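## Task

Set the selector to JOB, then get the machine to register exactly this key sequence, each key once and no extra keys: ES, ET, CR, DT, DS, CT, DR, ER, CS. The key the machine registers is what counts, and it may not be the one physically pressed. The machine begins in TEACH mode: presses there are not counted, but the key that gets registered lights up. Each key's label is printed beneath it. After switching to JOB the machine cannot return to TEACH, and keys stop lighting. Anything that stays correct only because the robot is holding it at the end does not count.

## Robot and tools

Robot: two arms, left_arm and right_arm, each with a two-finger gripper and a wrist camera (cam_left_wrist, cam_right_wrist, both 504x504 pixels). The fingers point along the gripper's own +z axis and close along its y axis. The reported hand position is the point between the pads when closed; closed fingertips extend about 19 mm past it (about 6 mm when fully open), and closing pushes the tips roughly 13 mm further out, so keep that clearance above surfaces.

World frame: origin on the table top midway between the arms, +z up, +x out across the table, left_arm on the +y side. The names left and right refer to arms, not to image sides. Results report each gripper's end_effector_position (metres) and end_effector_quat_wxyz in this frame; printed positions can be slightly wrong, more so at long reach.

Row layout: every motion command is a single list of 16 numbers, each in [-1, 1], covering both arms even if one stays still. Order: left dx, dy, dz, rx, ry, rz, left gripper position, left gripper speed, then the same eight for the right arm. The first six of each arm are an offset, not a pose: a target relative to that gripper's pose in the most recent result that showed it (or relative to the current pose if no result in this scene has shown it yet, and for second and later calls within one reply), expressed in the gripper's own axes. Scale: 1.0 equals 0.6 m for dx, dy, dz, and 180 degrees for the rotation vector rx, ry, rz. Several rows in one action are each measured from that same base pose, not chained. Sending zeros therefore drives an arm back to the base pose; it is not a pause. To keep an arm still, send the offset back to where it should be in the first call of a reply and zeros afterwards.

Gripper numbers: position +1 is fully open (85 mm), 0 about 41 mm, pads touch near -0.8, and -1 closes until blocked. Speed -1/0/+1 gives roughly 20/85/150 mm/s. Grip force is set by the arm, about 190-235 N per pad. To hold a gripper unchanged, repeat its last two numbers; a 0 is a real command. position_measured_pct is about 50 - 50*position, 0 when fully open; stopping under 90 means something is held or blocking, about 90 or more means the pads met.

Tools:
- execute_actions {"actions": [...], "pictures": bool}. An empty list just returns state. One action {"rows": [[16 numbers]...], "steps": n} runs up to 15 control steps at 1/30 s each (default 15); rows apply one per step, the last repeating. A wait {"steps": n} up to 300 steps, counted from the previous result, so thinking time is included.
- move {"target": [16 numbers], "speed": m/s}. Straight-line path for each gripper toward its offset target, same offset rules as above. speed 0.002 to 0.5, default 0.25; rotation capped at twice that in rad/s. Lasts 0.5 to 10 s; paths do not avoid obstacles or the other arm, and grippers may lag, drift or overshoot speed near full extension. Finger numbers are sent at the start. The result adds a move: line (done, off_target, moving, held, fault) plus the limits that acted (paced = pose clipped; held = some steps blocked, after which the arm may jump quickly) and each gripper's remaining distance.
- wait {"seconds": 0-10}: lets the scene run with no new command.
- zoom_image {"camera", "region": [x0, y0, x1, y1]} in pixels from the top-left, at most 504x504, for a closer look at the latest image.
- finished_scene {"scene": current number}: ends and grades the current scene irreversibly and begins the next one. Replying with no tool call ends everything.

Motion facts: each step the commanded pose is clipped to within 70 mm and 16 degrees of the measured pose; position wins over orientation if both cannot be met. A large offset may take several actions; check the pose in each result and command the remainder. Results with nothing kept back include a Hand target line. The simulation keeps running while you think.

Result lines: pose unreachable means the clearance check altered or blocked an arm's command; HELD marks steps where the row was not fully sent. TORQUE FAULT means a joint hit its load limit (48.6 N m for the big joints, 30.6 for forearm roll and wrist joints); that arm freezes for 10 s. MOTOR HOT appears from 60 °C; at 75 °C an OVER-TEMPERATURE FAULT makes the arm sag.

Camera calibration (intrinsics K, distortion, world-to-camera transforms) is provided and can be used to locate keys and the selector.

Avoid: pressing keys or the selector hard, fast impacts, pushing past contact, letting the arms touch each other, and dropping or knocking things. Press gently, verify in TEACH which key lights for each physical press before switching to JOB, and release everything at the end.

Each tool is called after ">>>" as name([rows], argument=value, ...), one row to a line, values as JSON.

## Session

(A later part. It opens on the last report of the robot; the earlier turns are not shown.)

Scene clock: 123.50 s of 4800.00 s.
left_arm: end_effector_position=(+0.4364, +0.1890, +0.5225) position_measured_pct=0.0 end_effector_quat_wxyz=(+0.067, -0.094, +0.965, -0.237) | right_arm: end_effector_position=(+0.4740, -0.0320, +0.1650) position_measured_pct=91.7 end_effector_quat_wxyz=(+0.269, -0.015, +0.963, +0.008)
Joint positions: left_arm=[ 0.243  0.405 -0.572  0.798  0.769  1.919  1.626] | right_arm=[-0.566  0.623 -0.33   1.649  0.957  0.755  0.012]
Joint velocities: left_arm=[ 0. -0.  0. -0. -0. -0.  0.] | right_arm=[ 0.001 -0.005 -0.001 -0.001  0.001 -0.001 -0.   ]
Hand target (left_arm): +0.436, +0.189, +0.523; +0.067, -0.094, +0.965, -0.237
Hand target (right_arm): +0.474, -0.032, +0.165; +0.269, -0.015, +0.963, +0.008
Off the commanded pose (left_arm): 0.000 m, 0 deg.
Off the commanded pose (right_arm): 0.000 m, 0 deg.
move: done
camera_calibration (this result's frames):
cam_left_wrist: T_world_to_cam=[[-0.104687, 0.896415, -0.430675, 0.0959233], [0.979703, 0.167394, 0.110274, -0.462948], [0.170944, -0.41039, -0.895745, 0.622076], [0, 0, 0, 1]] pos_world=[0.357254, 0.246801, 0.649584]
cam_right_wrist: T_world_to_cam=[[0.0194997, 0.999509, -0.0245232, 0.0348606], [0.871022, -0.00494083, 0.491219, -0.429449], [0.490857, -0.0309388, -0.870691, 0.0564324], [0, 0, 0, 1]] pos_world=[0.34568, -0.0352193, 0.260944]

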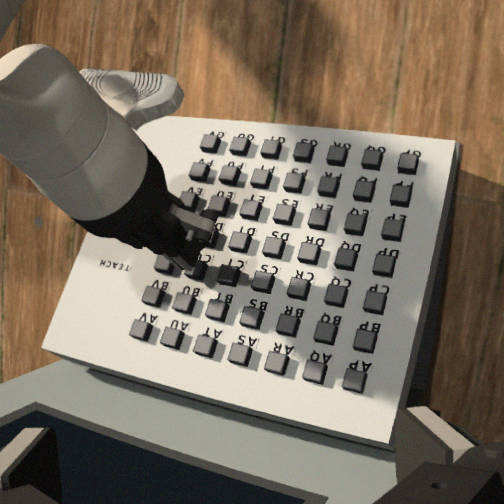

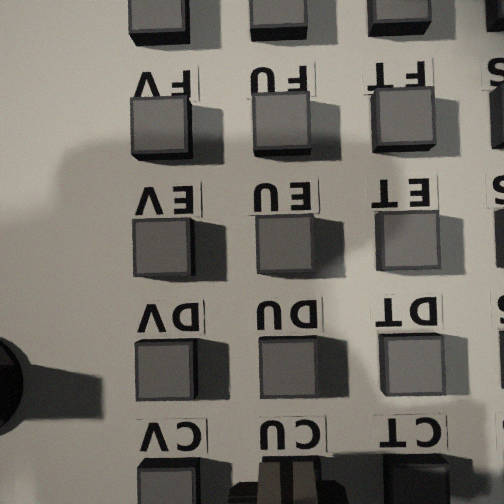

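Pressed DT, DU, BS; above CU. Remaining CU, CT, BU, CS, DS, BT.

>>> move(target=[0,0,0,0,0,0,1,0,0,0,0.027,0,0,0,-1,0], speed=0.03)

>>> execute_actions([
  {"rows":[[0,0,0,0,0,0,1,0,0.0015,-0.0025,-0.022,0.0012,0.001,0,-1,0]],"steps":10},
], pictures=false)

>>> move(target=[0,0,0,0,0,0,1,0,0,0.0565,0,0,0,0,-1,0], speed=0.1)

>>> move(target=[0,0,0,0,0,0,1,0,0,0,0.027,0,0,0,-1,0], speed=0.03)

>>> execute_actions([
  {"rows":[[0,0,0,0,0,0,1,0,0.0015,-0.0025,-0.022,0.0012,0.001,0,-1,0]],"steps":10},
], pictures=false)

>>> move(target=[0,0,0,0,0,0,1,0,-0.0565,-0.0565,0,0,0,0,-1,0], speed=0.1)

>>> move(target=[0,0,0,0,0,0,1,0,0,0,0.027,0,0,0,-1,0], speed=0.03)

>>> execute_actions([
  {"rows":[[0,0,0,0,0,0,1,0,0.0015,-0.0025,-0.022,0.0012,0.001,0,-1,0]],"steps":10},
], pictures=false)

>>> move(target=[0,0,0,0,0,0,1,0,0.0565,0.113,0,0,0,0,-1,0], speed=0.1)

>>> move(target=[0,0,0,0,0,0,1,0,0,0,0.027,0,0,0,-1,0], speed=0.03)

>>> execute_actions([
  {"rows":[[0,0,0,0,0,0,1,0,0.0015,-0.0025,-0.022,0.0012,0.001,0,-1,0]],"steps":10},
], pictures=false)

>>> move(target=[0,0,0,0,0,0,1,0,0.0565,0,0,0,0,0,-1,0], speed=0.1)

>>> move(target=[0,0,0,0,0,0,1,0,0,0,0.027,0,0,0,-1,0], speed=0.03)

>>> execute_actions([
  {"rows":[[0,0,0,0,0,0,1,0,0.0015,-0.0025,-0.022,0.0012,0.001,0,-1,0]],"steps":10},
], pictures=false)

>>> move(target=[0,0,0,0,0,0,1,0,-0.113,-0.0565,0,0,0,0,-1,0], speed=0.1)

>>> move(target=[0,0,0,0,0,0,1,0,0,0,0.027,0,0,0,-1,0], speed=0.03)

>>> execute_actions([
  {"rows":[[0,0,0,0,0,0,1,0,0,0,-0.03,0,0,0,-1,0]]},
], pictures=false)

>>> finished_scene(scene=1)

Scene clock: 155.27 s of 4800.00 s.
left_arm: end_effector_position=(+0.4364, +0.1890, +0.5225) position_measured_pct=0.0 end_effector_quat_wxyz=(+0.067, -0.094, +0.965, -0.237) | right_arm: end_effector_position=(+0.4816, -0.0306, +0.1542) position_measured_pct=91.7 end_effector_quat_wxyz=(+0.270, -0.016, +0.963, +0.009)
Joint positions: left_arm=[ 0.243  0.405 -0.572  0.798  0.769  1.919  1.626] | right_arm=[-0.566  0.649 -0.318  1.643  0.98   0.733 -0.003]
Joint velocities: left_arm=[-0.001 -0.    -0.     0.    -0.    -0.     0.   ] | right_arm=[ 0.     0.    -0.001  0.002  0.001  0.001 -0.001]
Hand target (left_arm): +0.436, +0.189, +0.523; +0.067, -0.094, +0.965, -0.237
Hand target (right_arm): +0.482, -0.032, +0.151; +0.269, -0.015, +0.963, +0.008
Off the commanded pose (left_arm): 0.000 m, 0 deg.
Off the commanded pose (right_arm): 0.003 m, 0 deg.
After step 90, 28.00 s passed at rest.
move: done
camera_calibration (this result's frames):
cam_left_wrist: T_world_to_cam=[[-0.104689, 0.896415, -0.430675, 0.0959232], [0.979704, 0.167395, 0.110271, -0.462948], [0.170941, -0.410389, -0.895745, 0.622075], [0, 0, 0, 1]] pos_world=[0.357255, 0.246801, 0.649583]
cam_right_wrist: T_world_to_cam=[[0.0183091, 0.99959, -0.0219925, 0.0332083], [0.869614, -0.00506603, 0.493707, -0.43047], [0.493393, -0.0281643, -0.86935, 0.0419672], [0, 0, 0, 1]] pos_world=[0.353028, -0.0341935, 0.249741]

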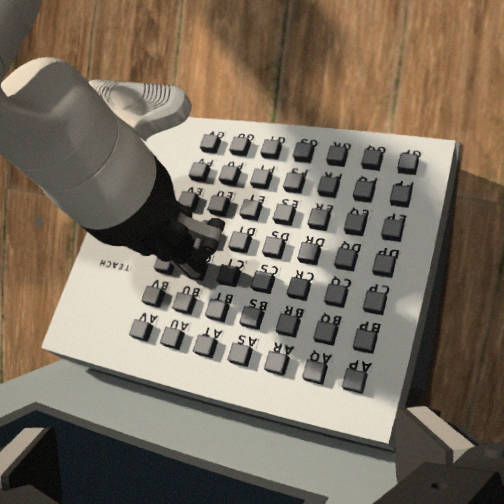

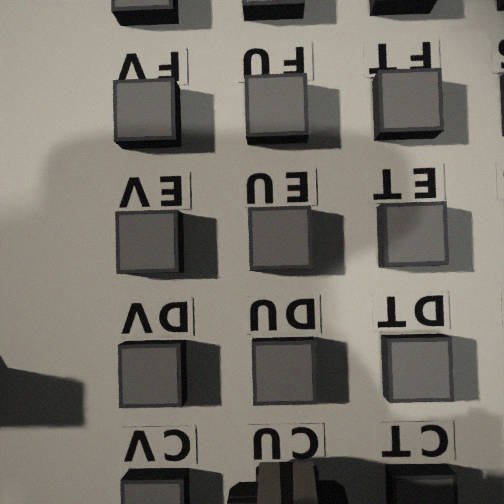

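Scene clock: 155.60 s of 4800.00 s.
left_arm: end_effector_position=(+0.4364, +0.1890, +0.5225) position_measured_pct=0.0 end_effector_quat_wxyz=(+0.067, -0.094, +0.965, -0.237) | right_arm: end_effector_position=(+0.4739, -0.0323, +0.1648) position_measured_pct=91.7 end_effector_quat_wxyz=(+0.269, -0.015, +0.963, +0.007)
Joint positions: left_arm=[ 0.243  0.405 -0.572  0.798  0.769  1.919  1.626] | right_arm=[-0.567  0.623 -0.33   1.649  0.957  0.756  0.013]
Joint velocities: left_arm=[ 0.     0.001 -0.    -0.001 -0.     0.001  0.   ] | right_arm=[ 0.002 -0.003  0.002  0.002 -0.     0.001 -0.001]
Hand target (left_arm): +0.436, +0.189, +0.523; +0.067, -0.094, +0.965, -0.237
Hand target (right_arm): +0.474, -0.032, +0.165; +0.269, -0.015, +0.963, +0.007
Off the commanded pose (left_arm): 0.000 m, 0 deg.
Off the commanded pose (right_arm): 0.000 m, 0 deg.
Steps of this call (steps 1 to 10: all 10 steps of this action). Readings (end_effector_position | what the end effector reports):
1: left_arm (+0.4364, +0.1890, +0.5225) | right_arm (+0.4813, -0.0306, +0.1547) | left_arm position_measured_pct=0.0 | right_arm position_measured_pct=91.7
2: left_arm (+0.4364, +0.1890, +0.5225) | right_arm (+0.4801, -0.0309, +0.1570) | left_arm position_measured_pct=0.0 | right_arm position_measured_pct=91.7
4: left_arm (+0.4364, +0.1890, +0.5225) | right_arm (+0.4760, -0.0316, +0.1642) | left_arm position_measured_pct=0.0 | right_arm position_measured_pct=91.7
8: left_arm (+0.4364, +0.1890, +0.5225) | right_arm (+0.4737, -0.0319, +0.1647) | left_arm position_measured_pct=0.0 | right_arm position_measured_pct=91.7
10: the state above

Scene clock: 156.60 s of 4800.00 s.
left_arm: end_effector_position=(+0.4364, +0.1890, +0.5225) position_measured_pct=0.0 end_effector_quat_wxyz=(+0.067, -0.094, +0.965, -0.237) | right_arm: end_effector_position=(+0.4729, +0.0014, +0.1652) position_measured_pct=91.7 end_effector_quat_wxyz=(+0.269, -0.015, +0.963, +0.007)
Joint positions: left_arm=[ 0.243  0.405 -0.572  0.798  0.769  1.919  1.626] | right_arm=[-0.615  0.67  -0.339  1.556  0.939  0.817  0.019]
Joint velocities: left_arm=[ 0.    -0.    -0.     0.    -0.    -0.001 -0.   ] | right_arm=[-0.002  0.004 -0.    -0.001  0.     0.001 -0.   ]
Hand target (left_arm): +0.436, +0.189, +0.523; +0.067, -0.094, +0.965, -0.237
Hand target (right_arm): +0.473, +0.002, +0.165; +0.269, -0.015, +0.963, +0.007
Off the commanded pose (left_arm): 0.000 m, 0 deg.
Off the commanded pose (right_arm): 0.000 m, 0 deg.
move: done
camera_calibration (this result's frames):
cam_left_wrist: T_world_to_cam=[[-0.104691, 0.896415, -0.430674, 0.0959228], [0.979704, 0.167395, 0.110267, -0.462948], [0.170937, -0.410389, -0.895746, 0.622074], [0, 0, 0, 1]] pos_world=[0.357259, 0.246801, 0.649579]
cam_right_wrist: T_world_to_cam=[[0.0203263, 0.999477, -0.0251322, 0.00125652], [0.871138, -0.00536968, 0.491009, -0.42849], [0.490617, -0.031874, -0.870792, 0.0583091], [0, 0, 0, 1]] pos_world=[0.344641, -0.00169817, 0.261199]

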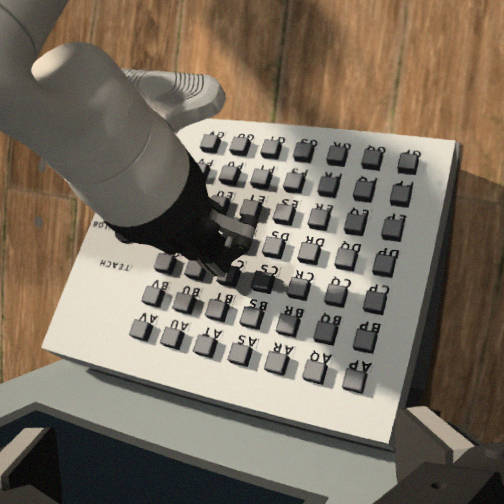

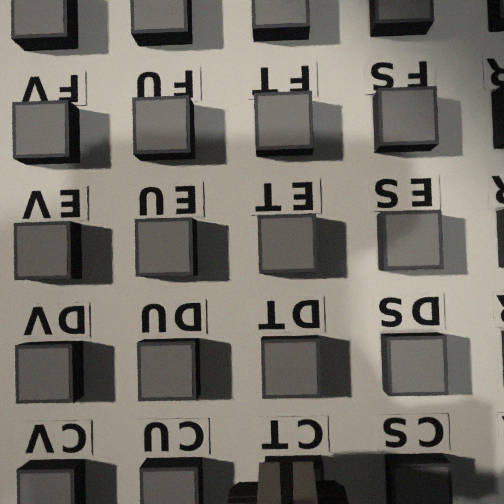

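Scene clock: 157.37 s of 4800.00 s.
left_arm: end_effector_position=(+0.4364, +0.1890, +0.5225) position_measured_pct=0.0 end_effector_quat_wxyz=(+0.067, -0.094, +0.965, -0.237) | right_arm: end_effector_position=(+0.4805, +0.0028, +0.1542) position_measured_pct=91.7 end_effector_quat_wxyz=(+0.270, -0.015, +0.963, +0.009)
Joint positions: left_arm=[ 0.243  0.405 -0.572  0.798  0.769  1.919  1.626] | right_arm=[-0.612  0.695 -0.329  1.549  0.958  0.795  0.007]
Joint velocities: left_arm=[-0.     0.001  0.     0.001 -0.    -0.001  0.   ] | right_arm=[-0.     0.    -0.001 -0.002  0.001  0.001 -0.001]
Hand target (left_arm): +0.436, +0.189, +0.523; +0.067, -0.094, +0.965, -0.237
Hand target (right_arm): +0.481, +0.002, +0.151; +0.269, -0.015, +0.963, +0.007
Off the commanded pose (left_arm): 0.000 m, 0 deg.
Off the commanded pose (right_arm): 0.003 m, 0 deg.
move: done
camera_calibration (this result's frames):
cam_left_wrist: T_world_to_cam=[[-0.104693, 0.896415, -0.430673, 0.0959226], [0.979704, 0.167395, 0.110264, -0.462948], [0.170935, -0.410389, -0.895747, 0.622073], [0, 0, 0, 1]] pos_world=[0.35726, 0.2468, 0.649578]
cam_right_wrist: T_world_to_cam=[[0.0191247, 0.999562, -0.0225634, -0.000427381], [0.869957, -0.00551412, 0.493096, -0.429441], [0.492756, -0.0290595, -0.869682, 0.0438351], [0, 0, 0, 1]] pos_world=[0.352004, -0.000666968, 0.249869]

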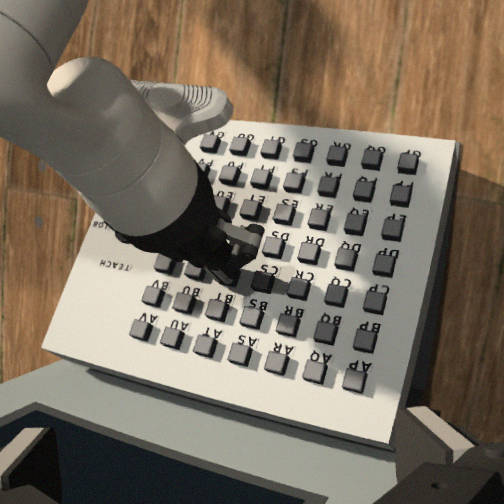

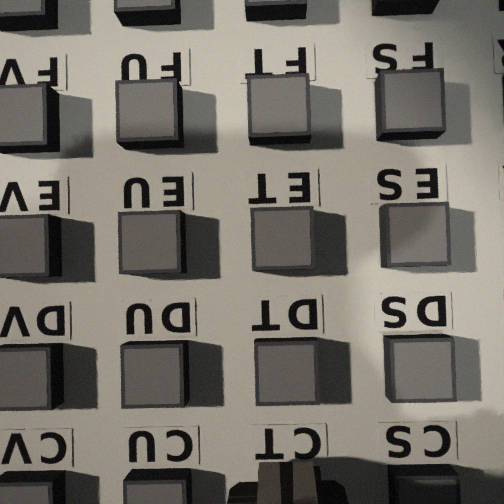

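Scene clock: 157.70 s of 4800.00 s.
left_arm: end_effector_position=(+0.4364, +0.1890, +0.5225) position_measured_pct=0.0 end_effector_quat_wxyz=(+0.067, -0.094, +0.965, -0.237) | right_arm: end_effector_position=(+0.4728, +0.0011, +0.1648) position_measured_pct=91.7 end_effector_quat_wxyz=(+0.268, -0.015, +0.963, +0.007)
Joint positions: left_arm=[ 0.243  0.405 -0.572  0.798  0.769  1.919  1.626] | right_arm=[-0.615  0.671 -0.338  1.556  0.938  0.818  0.019]
Joint velocities: left_arm=[ 0.001 -0.     0.     0.     0.     0.001  0.001] | right_arm=[ 0.002 -0.003  0.002  0.001  0.     0.002 -0.   ]
Hand target (left_arm): +0.436, +0.189, +0.523; +0.067, -0.094, +0.965, -0.237
Hand target (right_arm): +0.473, +0.001, +0.165; +0.268, -0.015, +0.963, +0.007
Off the commanded pose (left_arm): 0.000 m, 0 deg.
Off the commanded pose (right_arm): 0.000 m, 0 deg.
Steps of this call (steps 1 to 10: all 10 steps of this action). Readings (end_effector_position | what the end effector reports):
1: left_arm (+0.4364, +0.1890, +0.5225) | right_arm (+0.4802, +0.0028, +0.1548) | left_arm position_measured_pct=0.0 | right_arm position_measured_pct=91.7
2: left_arm (+0.4364, +0.1890, +0.5225) | right_arm (+0.4789, +0.0025, +0.1571) | left_arm position_measured_pct=0.0 | right_arm position_measured_pct=91.7
4: left_arm (+0.4364, +0.1890, +0.5225) | right_arm (+0.4747, +0.0018, +0.1643) | left_arm position_measured_pct=0.0 | right_arm position_measured_pct=91.7
8: left_arm (+0.4364, +0.1890, +0.5225) | right_arm (+0.4727, +0.0014, +0.1648) | left_arm position_measured_pct=0.0 | right_arm position_measured_pct=91.7
10: the state above

Scene clock: 158.73 s of 4800.00 s.
left_arm: end_effector_position=(+0.4364, +0.1890, +0.5225) position_measured_pct=0.0 end_effector_quat_wxyz=(+0.067, -0.094, +0.965, -0.237) | right_arm: end_effector_position=(+0.5028, -0.0316, +0.1825) position_measured_pct=91.7 end_effector_quat_wxyz=(+0.269, -0.015, +0.963, +0.007)
Joint positions: left_arm=[ 0.243  0.405 -0.572  0.798  0.769  1.919  1.626] | right_arm=[-0.516  0.64  -0.354  1.551  0.906  0.8    0.132]
Joint velocities: left_arm=[-0.     0.001 -0.     0.    -0.     0.001 -0.001] | right_arm=[ 0.005 -0.001  0.003 -0.001 -0.002 -0.     0.003]
Hand target (left_arm): +0.436, +0.189, +0.523; +0.067, -0.094, +0.965, -0.237
Hand target (right_arm): +0.503, -0.032, +0.183; +0.269, -0.015, +0.963, +0.007
Off the commanded pose (left_arm): 0.000 m, 0 deg.
Off the commanded pose (right_arm): 0.000 m, 0 deg.
move: done
camera_calibration (this result's frames):
cam_left_wrist: T_world_to_cam=[[-0.104696, 0.896415, -0.430672, 0.0959223], [0.979705, 0.167397, 0.110259, -0.462948], [0.170931, -0.410388, -0.895748, 0.622071], [0, 0, 0, 1]] pos_world=[0.357264, 0.2468, 0.649574]
cam_right_wrist: T_world_to_cam=[[0.0201633, 0.999461, -0.0259069, 0.0343051], [0.871285, -0.00485677, 0.490753, -0.463244], [0.490363, -0.0324675, -0.870914, 0.0577834], [0, 0, 0, 1]] pos_world=[0.374591, -0.0346604, 0.278551]

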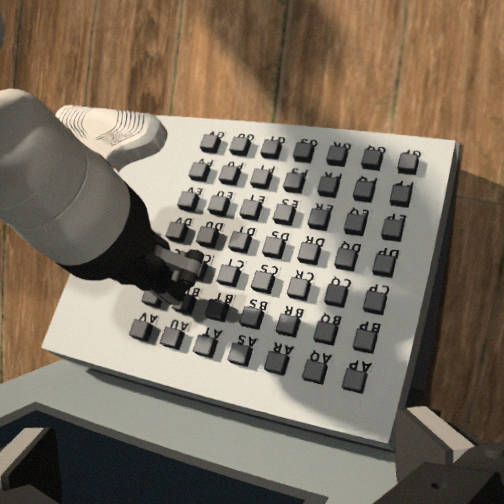

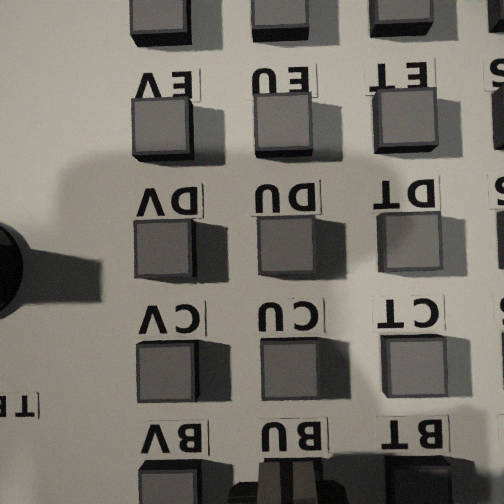

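Scene clock: 159.50 s of 4800.00 s.
left_arm: end_effector_position=(+0.4364, +0.1890, +0.5225) position_measured_pct=0.0 end_effector_quat_wxyz=(+0.067, -0.094, +0.965, -0.237) | right_arm: end_effector_position=(+0.5103, -0.0300, +0.1722) position_measured_pct=91.7 end_effector_quat_wxyz=(+0.270, -0.016, +0.963, +0.008)
Joint positions: left_arm=[ 0.243  0.405 -0.572  0.798  0.769  1.919  1.626] | right_arm=[-0.515  0.663 -0.344  1.545  0.925  0.778  0.12 ]
Joint velocities: left_arm=[0.001 0.001 0.    0.    0.    0.001 0.   ] | right_arm=[ 0.001  0.    -0.001  0.001  0.001  0.002 -0.   ]
Hand target (left_arm): +0.436, +0.189, +0.523; +0.067, -0.094, +0.965, -0.237
Hand target (right_arm): +0.511, -0.031, +0.169; +0.269, -0.015, +0.963, +0.007
Off the commanded pose (left_arm): 0.000 m, 0 deg.
Off the commanded pose (right_arm): 0.004 m, 0 deg.
move: off_target (right_arm)
camera_calibration (this result's frames):
cam_left_wrist: T_world_to_cam=[[-0.104698, 0.896415, -0.430672, 0.0959222], [0.979705, 0.167397, 0.110256, -0.462947], [0.170928, -0.410388, -0.895749, 0.62207], [0, 0, 0, 1]] pos_world=[0.357265, 0.2468, 0.649573]
cam_right_wrist: T_world_to_cam=[[0.0188141, 0.999557, -0.0230764, 0.0325014], [0.869679, -0.00497407, 0.493592, -0.464375], [0.493259, -0.0293555, -0.869387, 0.0435127], [0, 0, 0, 1]] pos_world=[0.381783, -0.0335195, 0.267791]

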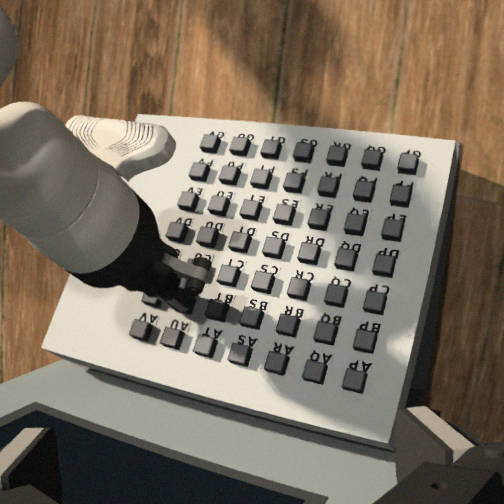

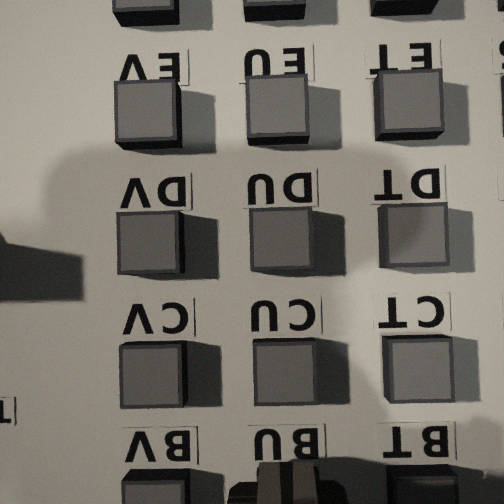

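Scene clock: 159.83 s of 4800.00 s.
left_arm: end_effector_position=(+0.4364, +0.1890, +0.5225) position_measured_pct=0.0 end_effector_quat_wxyz=(+0.067, -0.094, +0.965, -0.237) | right_arm: end_effector_position=(+0.5026, -0.0317, +0.1828) position_measured_pct=91.7 end_effector_quat_wxyz=(+0.268, -0.015, +0.963, +0.007)
Joint positions: left_arm=[ 0.243  0.405 -0.572  0.798  0.769  1.919  1.626] | right_arm=[-0.517  0.639 -0.354  1.551  0.906  0.801  0.132]
Joint velocities: left_arm=[ 0.     0.001 -0.     0.     0.     0.     0.001] | right_arm=[ 0.001 -0.002  0.002  0.    -0.     0.003 -0.001]
Hand target (left_arm): +0.436, +0.189, +0.522; +0.067, -0.094, +0.965, -0.237
Hand target (right_arm): +0.503, -0.032, +0.183; +0.269, -0.015, +0.963, +0.007
Off the commanded pose (left_arm): 0.000 m, 0 deg.
Off the commanded pose (right_arm): 0.000 m, 0 deg.
Steps of this call (steps 1 to 10: all 10 steps of this action). Readings (end_effector_position | what the end effector reports):
1: left_arm (+0.4364, +0.1890, +0.5225) | right_arm (+0.5101, -0.0300, +0.1728) | left_arm position_measured_pct=0.0 | right_arm position_measured_pct=91.7
2: left_arm (+0.4364, +0.1890, +0.5225) | right_arm (+0.5088, -0.0304, +0.1750) | left_arm position_measured_pct=0.0 | right_arm position_measured_pct=91.7
4: left_arm (+0.4364, +0.1890, +0.5225) | right_arm (+0.5047, -0.0311, +0.1824) | left_arm position_measured_pct=0.0 | right_arm position_measured_pct=91.7
8: left_arm (+0.4364, +0.1890, +0.5225) | right_arm (+0.5025, -0.0314, +0.1828) | left_arm position_measured_pct=0.0 | right_arm position_measured_pct=91.7
10: the state above

Scene clock: 161.13 s of 4800.00 s.
left_arm: end_effector_position=(+0.4364, +0.1890, +0.5225) position_measured_pct=0.0 end_effector_quat_wxyz=(+0.067, -0.094, +0.965, -0.237) | right_arm: end_effector_position=(+0.4716, +0.0348, +0.1656) position_measured_pct=91.7 end_effector_quat_wxyz=(+0.268, -0.015, +0.963, +0.007)
Joint positions: left_arm=[ 0.243  0.405 -0.572  0.798  0.769  1.919  1.626] | right_arm=[-0.662  0.721 -0.346  1.453  0.921  0.88   0.032]
Joint velocities: left_arm=[-0.     0.001  0.    -0.001 -0.    -0.001  0.   ] | right_arm=[-0.005  0.004 -0.002 -0.002  0.001  0.001 -0.001]
Hand target (left_arm): +0.436, +0.189, +0.522; +0.067, -0.094, +0.965, -0.237
Hand target (right_arm): +0.471, +0.035, +0.165; +0.268, -0.015, +0.963, +0.007
Off the commanded pose (left_arm): 0.000 m, 0 deg.
Off the commanded pose (right_arm): 0.000 m, 0 deg.
move: done
camera_calibration (this result's frames):
cam_left_wrist: T_world_to_cam=[[-0.1047, 0.896415, -0.430671, 0.0959218], [0.979705, 0.167398, 0.110252, -0.462948], [0.170924, -0.410387, -0.89575, 0.622069], [0, 0, 0, 1]] pos_world=[0.357269, 0.246799, 0.649569]
cam_right_wrist: T_world_to_cam=[[0.0211494, 0.99943, -0.0263238, -0.0322615], [0.871435, -0.00552209, 0.490481, -0.427397], [0.490056, -0.0333129, -0.871054, 0.0606841], [0, 0, 0, 1]] pos_world=[0.343393, 0.0319045, 0.26164]

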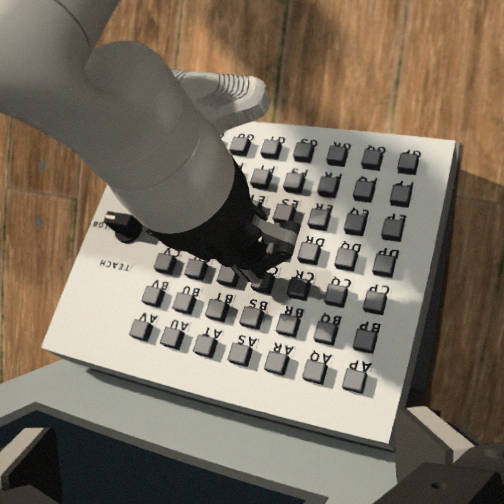

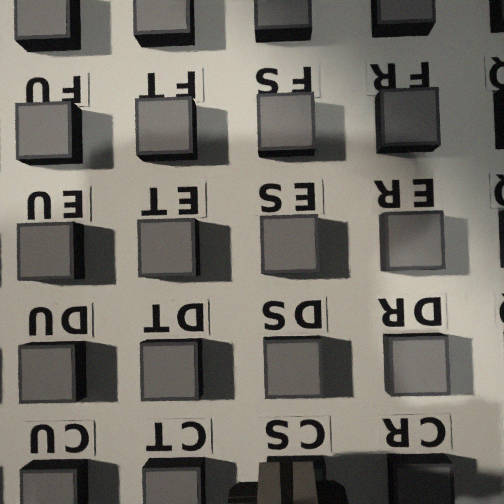

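Scene clock: 161.90 s of 4800.00 s.
left_arm: end_effector_position=(+0.4364, +0.1890, +0.5225) position_measured_pct=0.0 end_effector_quat_wxyz=(+0.067, -0.094, +0.965, -0.237) | right_arm: end_effector_position=(+0.4793, +0.0360, +0.1542) position_measured_pct=91.7 end_effector_quat_wxyz=(+0.269, -0.015, +0.963, +0.008)
Joint positions: left_arm=[ 0.243  0.405 -0.572  0.798  0.769  1.919  1.626] | right_arm=[-0.658  0.745 -0.337  1.447  0.937  0.859  0.023]
Joint velocities: left_arm=[-0.001 -0.    -0.    -0.001 -0.    -0.002 -0.   ] | right_arm=[-0.     0.    -0.    -0.     0.001  0.001  0.   ]
Hand target (left_arm): +0.436, +0.189, +0.522; +0.067, -0.094, +0.965, -0.237
Hand target (right_arm): +0.480, +0.035, +0.152; +0.268, -0.015, +0.963, +0.007
Off the commanded pose (left_arm): 0.000 m, 0 deg.
Off the commanded pose (right_arm): 0.003 m, 0 deg.
move: done
camera_calibration (this result's frames):
cam_left_wrist: T_world_to_cam=[[-0.104702, 0.896415, -0.43067, 0.0959218], [0.979706, 0.167398, 0.110249, -0.462948], [0.170922, -0.410387, -0.89575, 0.622068], [0, 0, 0, 1]] pos_world=[0.35727, 0.246799, 0.649568]
cam_right_wrist: T_world_to_cam=[[0.0201509, 0.999508, -0.0240277, -0.0338669], [0.870525, -0.00572088, 0.49209, -0.428274], [0.491711, -0.0308328, -0.870212, 0.0460256], [0, 0, 0, 1]] pos_world=[0.350875, 0.0328192, 0.249988]

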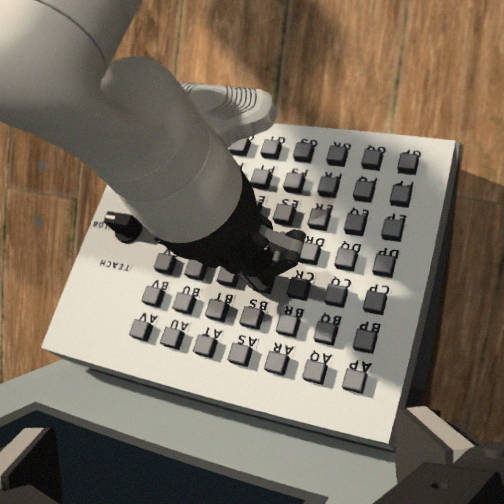

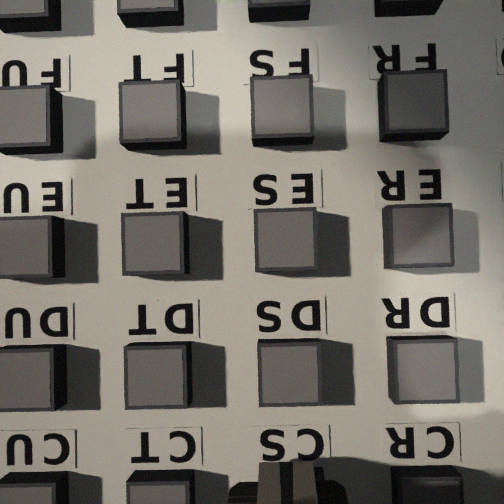

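Scene clock: 162.23 s of 4800.00 s.
left_arm: end_effector_position=(+0.4364, +0.1890, +0.5225) position_measured_pct=0.0 end_effector_quat_wxyz=(+0.067, -0.094, +0.965, -0.237) | right_arm: end_effector_position=(+0.4716, +0.0343, +0.1648) position_measured_pct=91.7 end_effector_quat_wxyz=(+0.268, -0.015, +0.963, +0.006)
Joint positions: left_arm=[ 0.243  0.405 -0.572  0.798  0.769  1.919  1.626] | right_arm=[-0.661  0.722 -0.346  1.453  0.92   0.881  0.033]
Joint velocities: left_arm=[-0.     0.001  0.     0.    -0.     0.    -0.   ] | right_arm=[ 0.001 -0.002  0.001  0.001  0.001 -0.001  0.   ]
Hand target (left_arm): +0.436, +0.189, +0.522; +0.067, -0.094, +0.965, -0.237
Hand target (right_arm): +0.472, +0.034, +0.165; +0.268, -0.015, +0.963, +0.006
Off the commanded pose (left_arm): 0.000 m, 0 deg.
Off the commanded pose (right_arm): 0.000 m, 0 deg.
Steps of this call (steps 1 to 10: all 10 steps of this action). Readings (end_effector_position | what the end effector reports):
1: left_arm (+0.4364, +0.1890, +0.5225) | right_arm (+0.4789, +0.0361, +0.1548) | left_arm position_measured_pct=0.0 | right_arm position_measured_pct=91.7
2: left_arm (+0.4364, +0.1890, +0.5225) | right_arm (+0.4775, +0.0357, +0.1572) | left_arm position_measured_pct=0.0 | right_arm position_measured_pct=91.7
4: left_arm (+0.4364, +0.1890, +0.5225) | right_arm (+0.4733, +0.0351, +0.1644) | left_arm position_measured_pct=0.0 | right_arm position_measured_pct=91.7
8: left_arm (+0.4364, +0.1890, +0.5225) | right_arm (+0.4715, +0.0346, +0.1648) | left_arm position_measured_pct=0.0 | right_arm position_measured_pct=91.7
10: the state above

Scene clock: 163.20 s of 4800.00 s.
left_arm: end_effector_position=(+0.4364, +0.1890, +0.5225) position_measured_pct=0.0 end_effector_quat_wxyz=(+0.067, -0.094, +0.965, -0.237) | right_arm: end_effector_position=(+0.4428, +0.0332, +0.1472) position_measured_pct=91.7 end_effector_quat_wxyz=(+0.268, -0.014, +0.963, +0.006)
Joint positions: left_arm=[ 0.243  0.405 -0.572  0.798  0.769  1.919  1.626] | right_arm=[-0.709  0.711 -0.327  1.542  0.959  0.845 -0.077]
Joint velocities: left_arm=[ 0.     0.002 -0.    -0.     0.    -0.    -0.   ] | right_arm=[-0.003 -0.002 -0.002  0.002  0.002  0.001 -0.001]
Hand target (left_arm): +0.436, +0.189, +0.522; +0.067, -0.094, +0.965, -0.237
Hand target (right_arm): +0.443, +0.033, +0.147; +0.268, -0.014, +0.963, +0.006
Off the commanded pose (left_arm): 0.000 m, 0 deg.
Off the commanded pose (right_arm): 0.000 m, 0 deg.
move: done
camera_calibration (this result's frames):
cam_left_wrist: T_world_to_cam=[[-0.104705, 0.896415, -0.43067, 0.0959217], [0.979706, 0.167399, 0.110244, -0.462948], [0.170918, -0.410386, -0.895751, 0.622066], [0, 0, 0, 1]] pos_world=[0.357273, 0.246799, 0.649564]
cam_right_wrist: T_world_to_cam=[[0.0225725, 0.999361, -0.0277279, -0.0309696], [0.872217, -0.00613081, 0.489081, -0.393414], [0.488599, -0.0352245, -0.871797, 0.0595709], [0, 0, 0, 1]] pos_world=[0.314735, 0.0306362, 0.243487]

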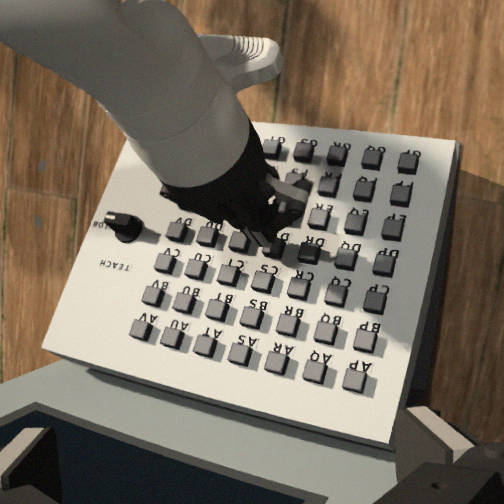

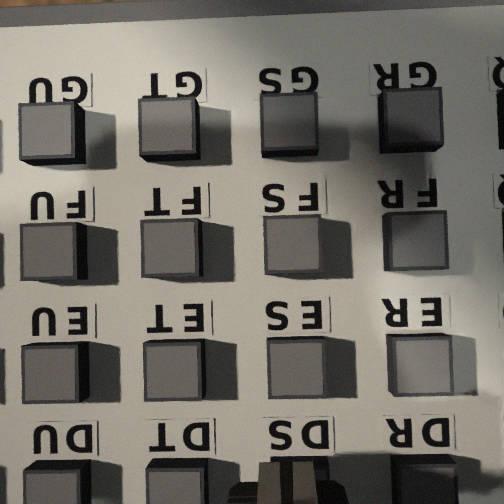

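Scene clock: 163.97 s of 4800.00 s.
left_arm: end_effector_position=(+0.4364, +0.1890, +0.5225) position_measured_pct=0.0 end_effector_quat_wxyz=(+0.067, -0.094, +0.965, -0.237) | right_arm: end_effector_position=(+0.4503, +0.0345, +0.1359) position_measured_pct=91.7 end_effector_quat_wxyz=(+0.269, -0.015, +0.963, +0.007)
Joint positions: left_arm=[ 0.243  0.405 -0.572  0.798  0.769  1.919  1.626] | right_arm=[-0.706  0.735 -0.317  1.536  0.977  0.823 -0.088]
Joint velocities: left_arm=[-0.     0.001 -0.    -0.001 -0.    -0.     0.   ] | right_arm=[ 0.001  0.    -0.001  0.     0.001  0.001 -0.   ]
Hand target (left_arm): +0.436, +0.189, +0.522; +0.067, -0.094, +0.965, -0.237
Hand target (right_arm): +0.451, +0.033, +0.133; +0.268, -0.014, +0.963, +0.006
Off the commanded pose (left_arm): 0.000 m, 0 deg.
Off the commanded pose (right_arm): 0.003 m, 0 deg.
move: done
camera_calibration (this result's frames):
cam_left_wrist: T_world_to_cam=[[-0.104706, 0.896415, -0.430669, 0.0959216], [0.979706, 0.167399, 0.110242, -0.462948], [0.170916, -0.410386, -0.895752, 0.622065], [0, 0, 0, 1]] pos_world=[0.357275, 0.246798, 0.649563]
cam_right_wrist: T_world_to_cam=[[0.0213585, 0.999456, -0.0251369, -0.0326324], [0.871268, -0.00627604, 0.490767, -0.394251], [0.490342, -0.032383, -0.870928, 0.0451303], [0, 0, 0, 1]] pos_world=[0.322066, 0.0316018, 0.231971]

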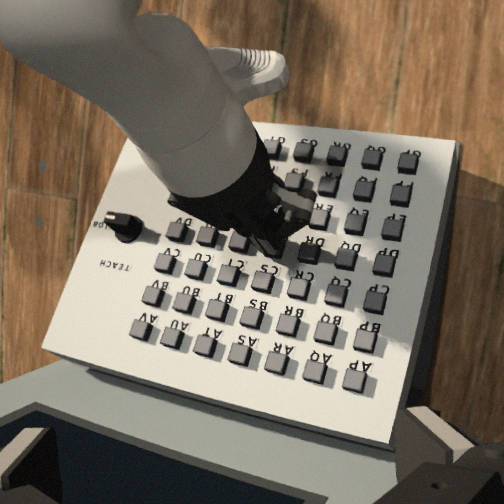

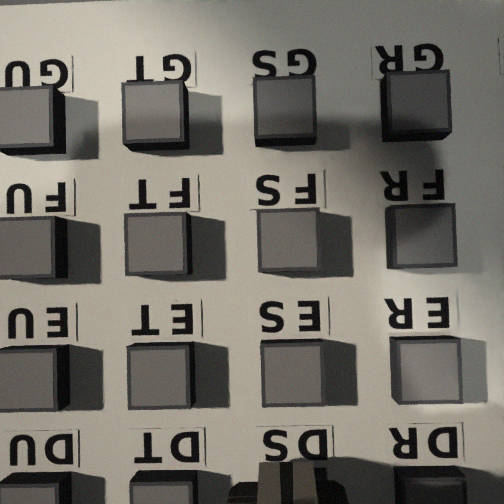

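Scene clock: 164.30 s of 4800.00 s.
left_arm: end_effector_position=(+0.4364, +0.1890, +0.5225) position_measured_pct=0.0 end_effector_quat_wxyz=(+0.067, -0.094, +0.965, -0.237) | right_arm: end_effector_position=(+0.4426, +0.0328, +0.1466) position_measured_pct=91.7 end_effector_quat_wxyz=(+0.267, -0.014, +0.964, +0.005)
Joint positions: left_arm=[ 0.243  0.405 -0.572  0.798  0.769  1.919  1.626] | right_arm=[-0.709  0.712 -0.327  1.542  0.958  0.846 -0.076]
Joint velocities: left_arm=[-0.     0.001 -0.     0.     0.     0.001 -0.   ] | right_arm=[ 0.002 -0.002  0.002  0.001  0.     0.     0.001]
Hand target (left_arm): +0.436, +0.189, +0.522; +0.067, -0.094, +0.965, -0.237
Hand target (right_arm): +0.443, +0.033, +0.147; +0.267, -0.014, +0.964, +0.005
Off the commanded pose (left_arm): 0.000 m, 0 deg.
Off the commanded pose (right_arm): 0.000 m, 0 deg.
Steps of this call (steps 1 to 10: all 10 steps of this action). Readings (end_effector_position | what the end effector reports):
1: left_arm (+0.4364, +0.1890, +0.5225) | right_arm (+0.4500, +0.0346, +0.1365) | left_arm position_measured_pct=0.0 | right_arm position_measured_pct=91.7
2: left_arm (+0.4364, +0.1890, +0.5225) | right_arm (+0.4486, +0.0343, +0.1390) | left_arm position_measured_pct=0.0 | right_arm position_measured_pct=91.7
4: left_arm (+0.4364, +0.1890, +0.5225) | right_arm (+0.4445, +0.0337, +0.1461) | left_arm position_measured_pct=0.0 | right_arm position_measured_pct=91.7
8: left_arm (+0.4364, +0.1890, +0.5225) | right_arm (+0.4425, +0.0331, +0.1465) | left_arm position_measured_pct=0.0 | right_arm position_measured_pct=91.7
10: the state above

Scene clock: 165.60 s of 4800.00 s.
left_arm: end_effector_position=(+0.4364, +0.1890, +0.5225) position_measured_pct=0.0 end_effector_quat_wxyz=(+0.067, -0.094, +0.965, -0.237) | right_arm: end_effector_position=(+0.5017, +0.0009, +0.1820) position_measured_pct=91.7 end_effector_quat_wxyz=(+0.267, -0.014, +0.963, +0.006)
Joint positions: left_arm=[ 0.243  0.405 -0.572  0.798  0.769  1.919  1.626] | right_arm=[-0.568  0.688 -0.359  1.457  0.894  0.862  0.133]
Joint velocities: left_arm=[-0.    -0.     0.     0.    -0.     0.002 -0.001] | right_arm=[ 0.004  0.001  0.003 -0.001 -0.002 -0.001  0.001]
Hand target (left_arm): +0.436, +0.189, +0.522; +0.067, -0.094, +0.965, -0.237
Hand target (right_arm): +0.502, +0.001, +0.182; +0.267, -0.014, +0.963, +0.005
Off the commanded pose (left_arm): 0.000 m, 0 deg.
Off the commanded pose (right_arm): 0.001 m, 0 deg.
move: done
camera_calibration (this result's frames):
cam_left_wrist: T_world_to_cam=[[-0.10471, 0.896416, -0.430668, 0.0959213], [0.979707, 0.1674, 0.110237, -0.462947], [0.170912, -0.410386, -0.895753, 0.622064], [0, 0, 0, 1]] pos_world=[0.357278, 0.246798, 0.649559]
cam_right_wrist: T_world_to_cam=[[0.0223537, 0.999351, -0.0282386, 0.00110527], [0.872438, -0.00570595, 0.488692, -0.462062], [0.488214, -0.0355605, -0.871999, 0.0601792], [0, 0, 0, 1]] pos_world=[0.373715, -0.00160106, 0.278313]

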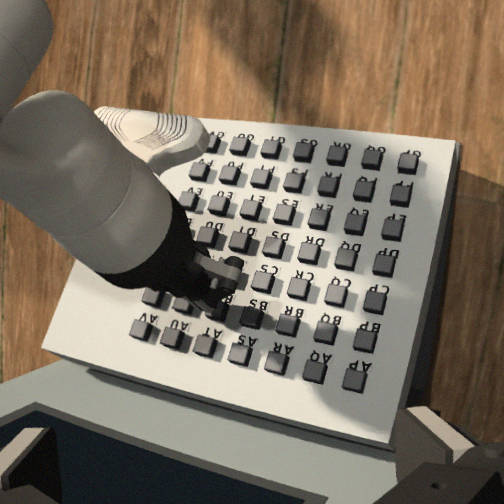

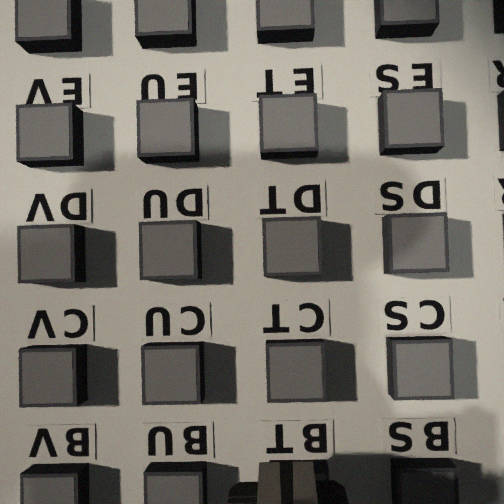

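Scene clock: 166.37 s of 4800.00 s.
left_arm: end_effector_position=(+0.4364, +0.1890, +0.5225) position_measured_pct=0.0 end_effector_quat_wxyz=(+0.067, -0.094, +0.965, -0.237) | right_arm: end_effector_position=(+0.5090, +0.0027, +0.1720) position_measured_pct=91.7 end_effector_quat_wxyz=(+0.269, -0.015, +0.963, +0.007)
Joint positions: left_arm=[ 0.243  0.405 -0.572  0.798  0.769  1.919  1.626] | right_arm=[-0.566  0.711 -0.351  1.451  0.909  0.841  0.124]
Joint velocities: left_arm=[ 0.    -0.     0.     0.    -0.     0.001  0.   ] | right_arm=[-0.     0.    -0.001 -0.     0.001  0.002 -0.001]
Hand target (left_arm): +0.436, +0.189, +0.522; +0.067, -0.094, +0.965, -0.237
Hand target (right_arm): +0.510, +0.001, +0.168; +0.267, -0.014, +0.963, +0.006
Off the commanded pose (left_arm): 0.000 m, 0 deg.
Off the commanded pose (right_arm): 0.004 m, 0 deg.
move: off_target (right_arm)
camera_calibration (this result's frames):
cam_left_wrist: T_world_to_cam=[[-0.104711, 0.896416, -0.430668, 0.0959213], [0.979707, 0.1674, 0.110234, -0.462947], [0.17091, -0.410385, -0.895753, 0.622063], [0, 0, 0, 1]] pos_world=[0.35728, 0.246798, 0.649558]
cam_right_wrist: T_world_to_cam=[[0.0207632, 0.999477, -0.0247893, -0.000909546], [0.87082, -0.0058985, 0.491567, -0.463234], [0.491164, -0.0317935, -0.870487, 0.0462351], [0, 0, 0, 1]] pos_world=[0.380704, -0.000353339, 0.267935]

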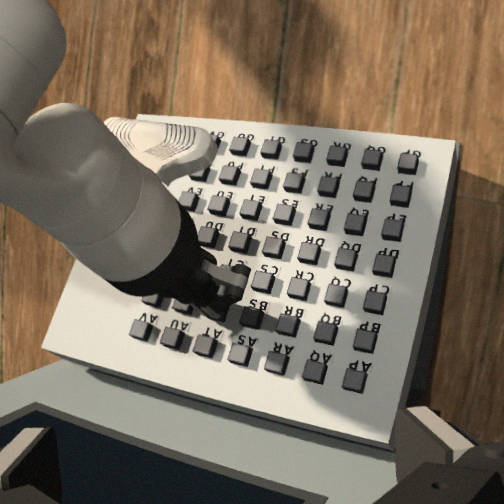

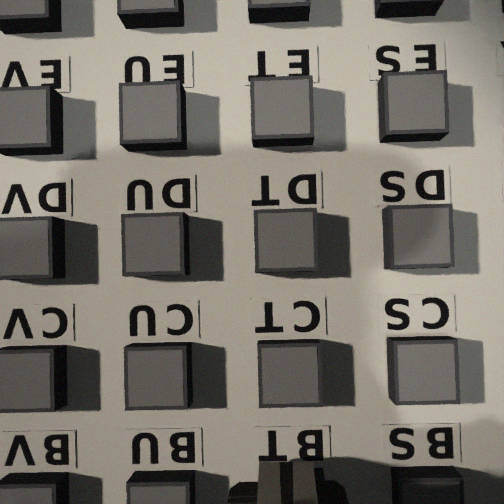

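Scene clock: 166.87 s of 4800.00 s.
left_arm: end_effector_position=(+0.4364, +0.1890, +0.5225) position_measured_pct=0.0 end_effector_quat_wxyz=(+0.067, -0.094, +0.965, -0.237) | right_arm: end_effector_position=(+0.4996, +0.0024, +0.1874) position_measured_pct=91.7 end_effector_quat_wxyz=(+0.269, -0.015, +0.963, +0.007)
Joint positions: left_arm=[ 0.243  0.405 -0.572  0.798  0.769  1.919  1.626] | right_arm=[-0.57   0.679 -0.362  1.458  0.891  0.867  0.134]
Joint velocities: left_arm=[-0.     0.002  0.    -0.    -0.    -0.    -0.001] | right_arm=[ 0.001 -0.001  0.    -0.    -0.     0.    -0.   ]
Hand target (left_arm): +0.436, +0.189, +0.522; +0.067, -0.094, +0.965, -0.237
Hand target (right_arm): +0.500, +0.002, +0.187; +0.269, -0.015, +0.963, +0.007
Off the commanded pose (left_arm): 0.000 m, 0 deg.
Off the commanded pose (right_arm): 0.000 m, 0 deg.
Steps of this call (steps 1 to 15: all 15 steps of this action). Readings (end_effector_position | what the end effector reports):
1: left_arm (+0.4364, +0.1890, +0.5225) | right_arm (+0.5087, +0.0028, +0.1726) | left_arm position_measured_pct=0.0 | right_arm position_measured_pct=91.7
2: left_arm (+0.4364, +0.1890, +0.5225) | right_arm (+0.5074, +0.0027, +0.1749) | left_arm position_measured_pct=0.0 | right_arm position_measured_pct=91.7
4: left_arm (+0.4364, +0.1890, +0.5225) | right_arm (+0.5026, +0.0026, +0.1844) | left_arm position_measured_pct=0.0 | right_arm position_measured_pct=91.7
8: left_arm (+0.4364, +0.1890, +0.5225) | right_arm (+0.4995, +0.0029, +0.1872) | left_arm position_measured_pct=0.0 | right_arm position_measured_pct=91.7
15: the state above

The scene is finished: the task was done.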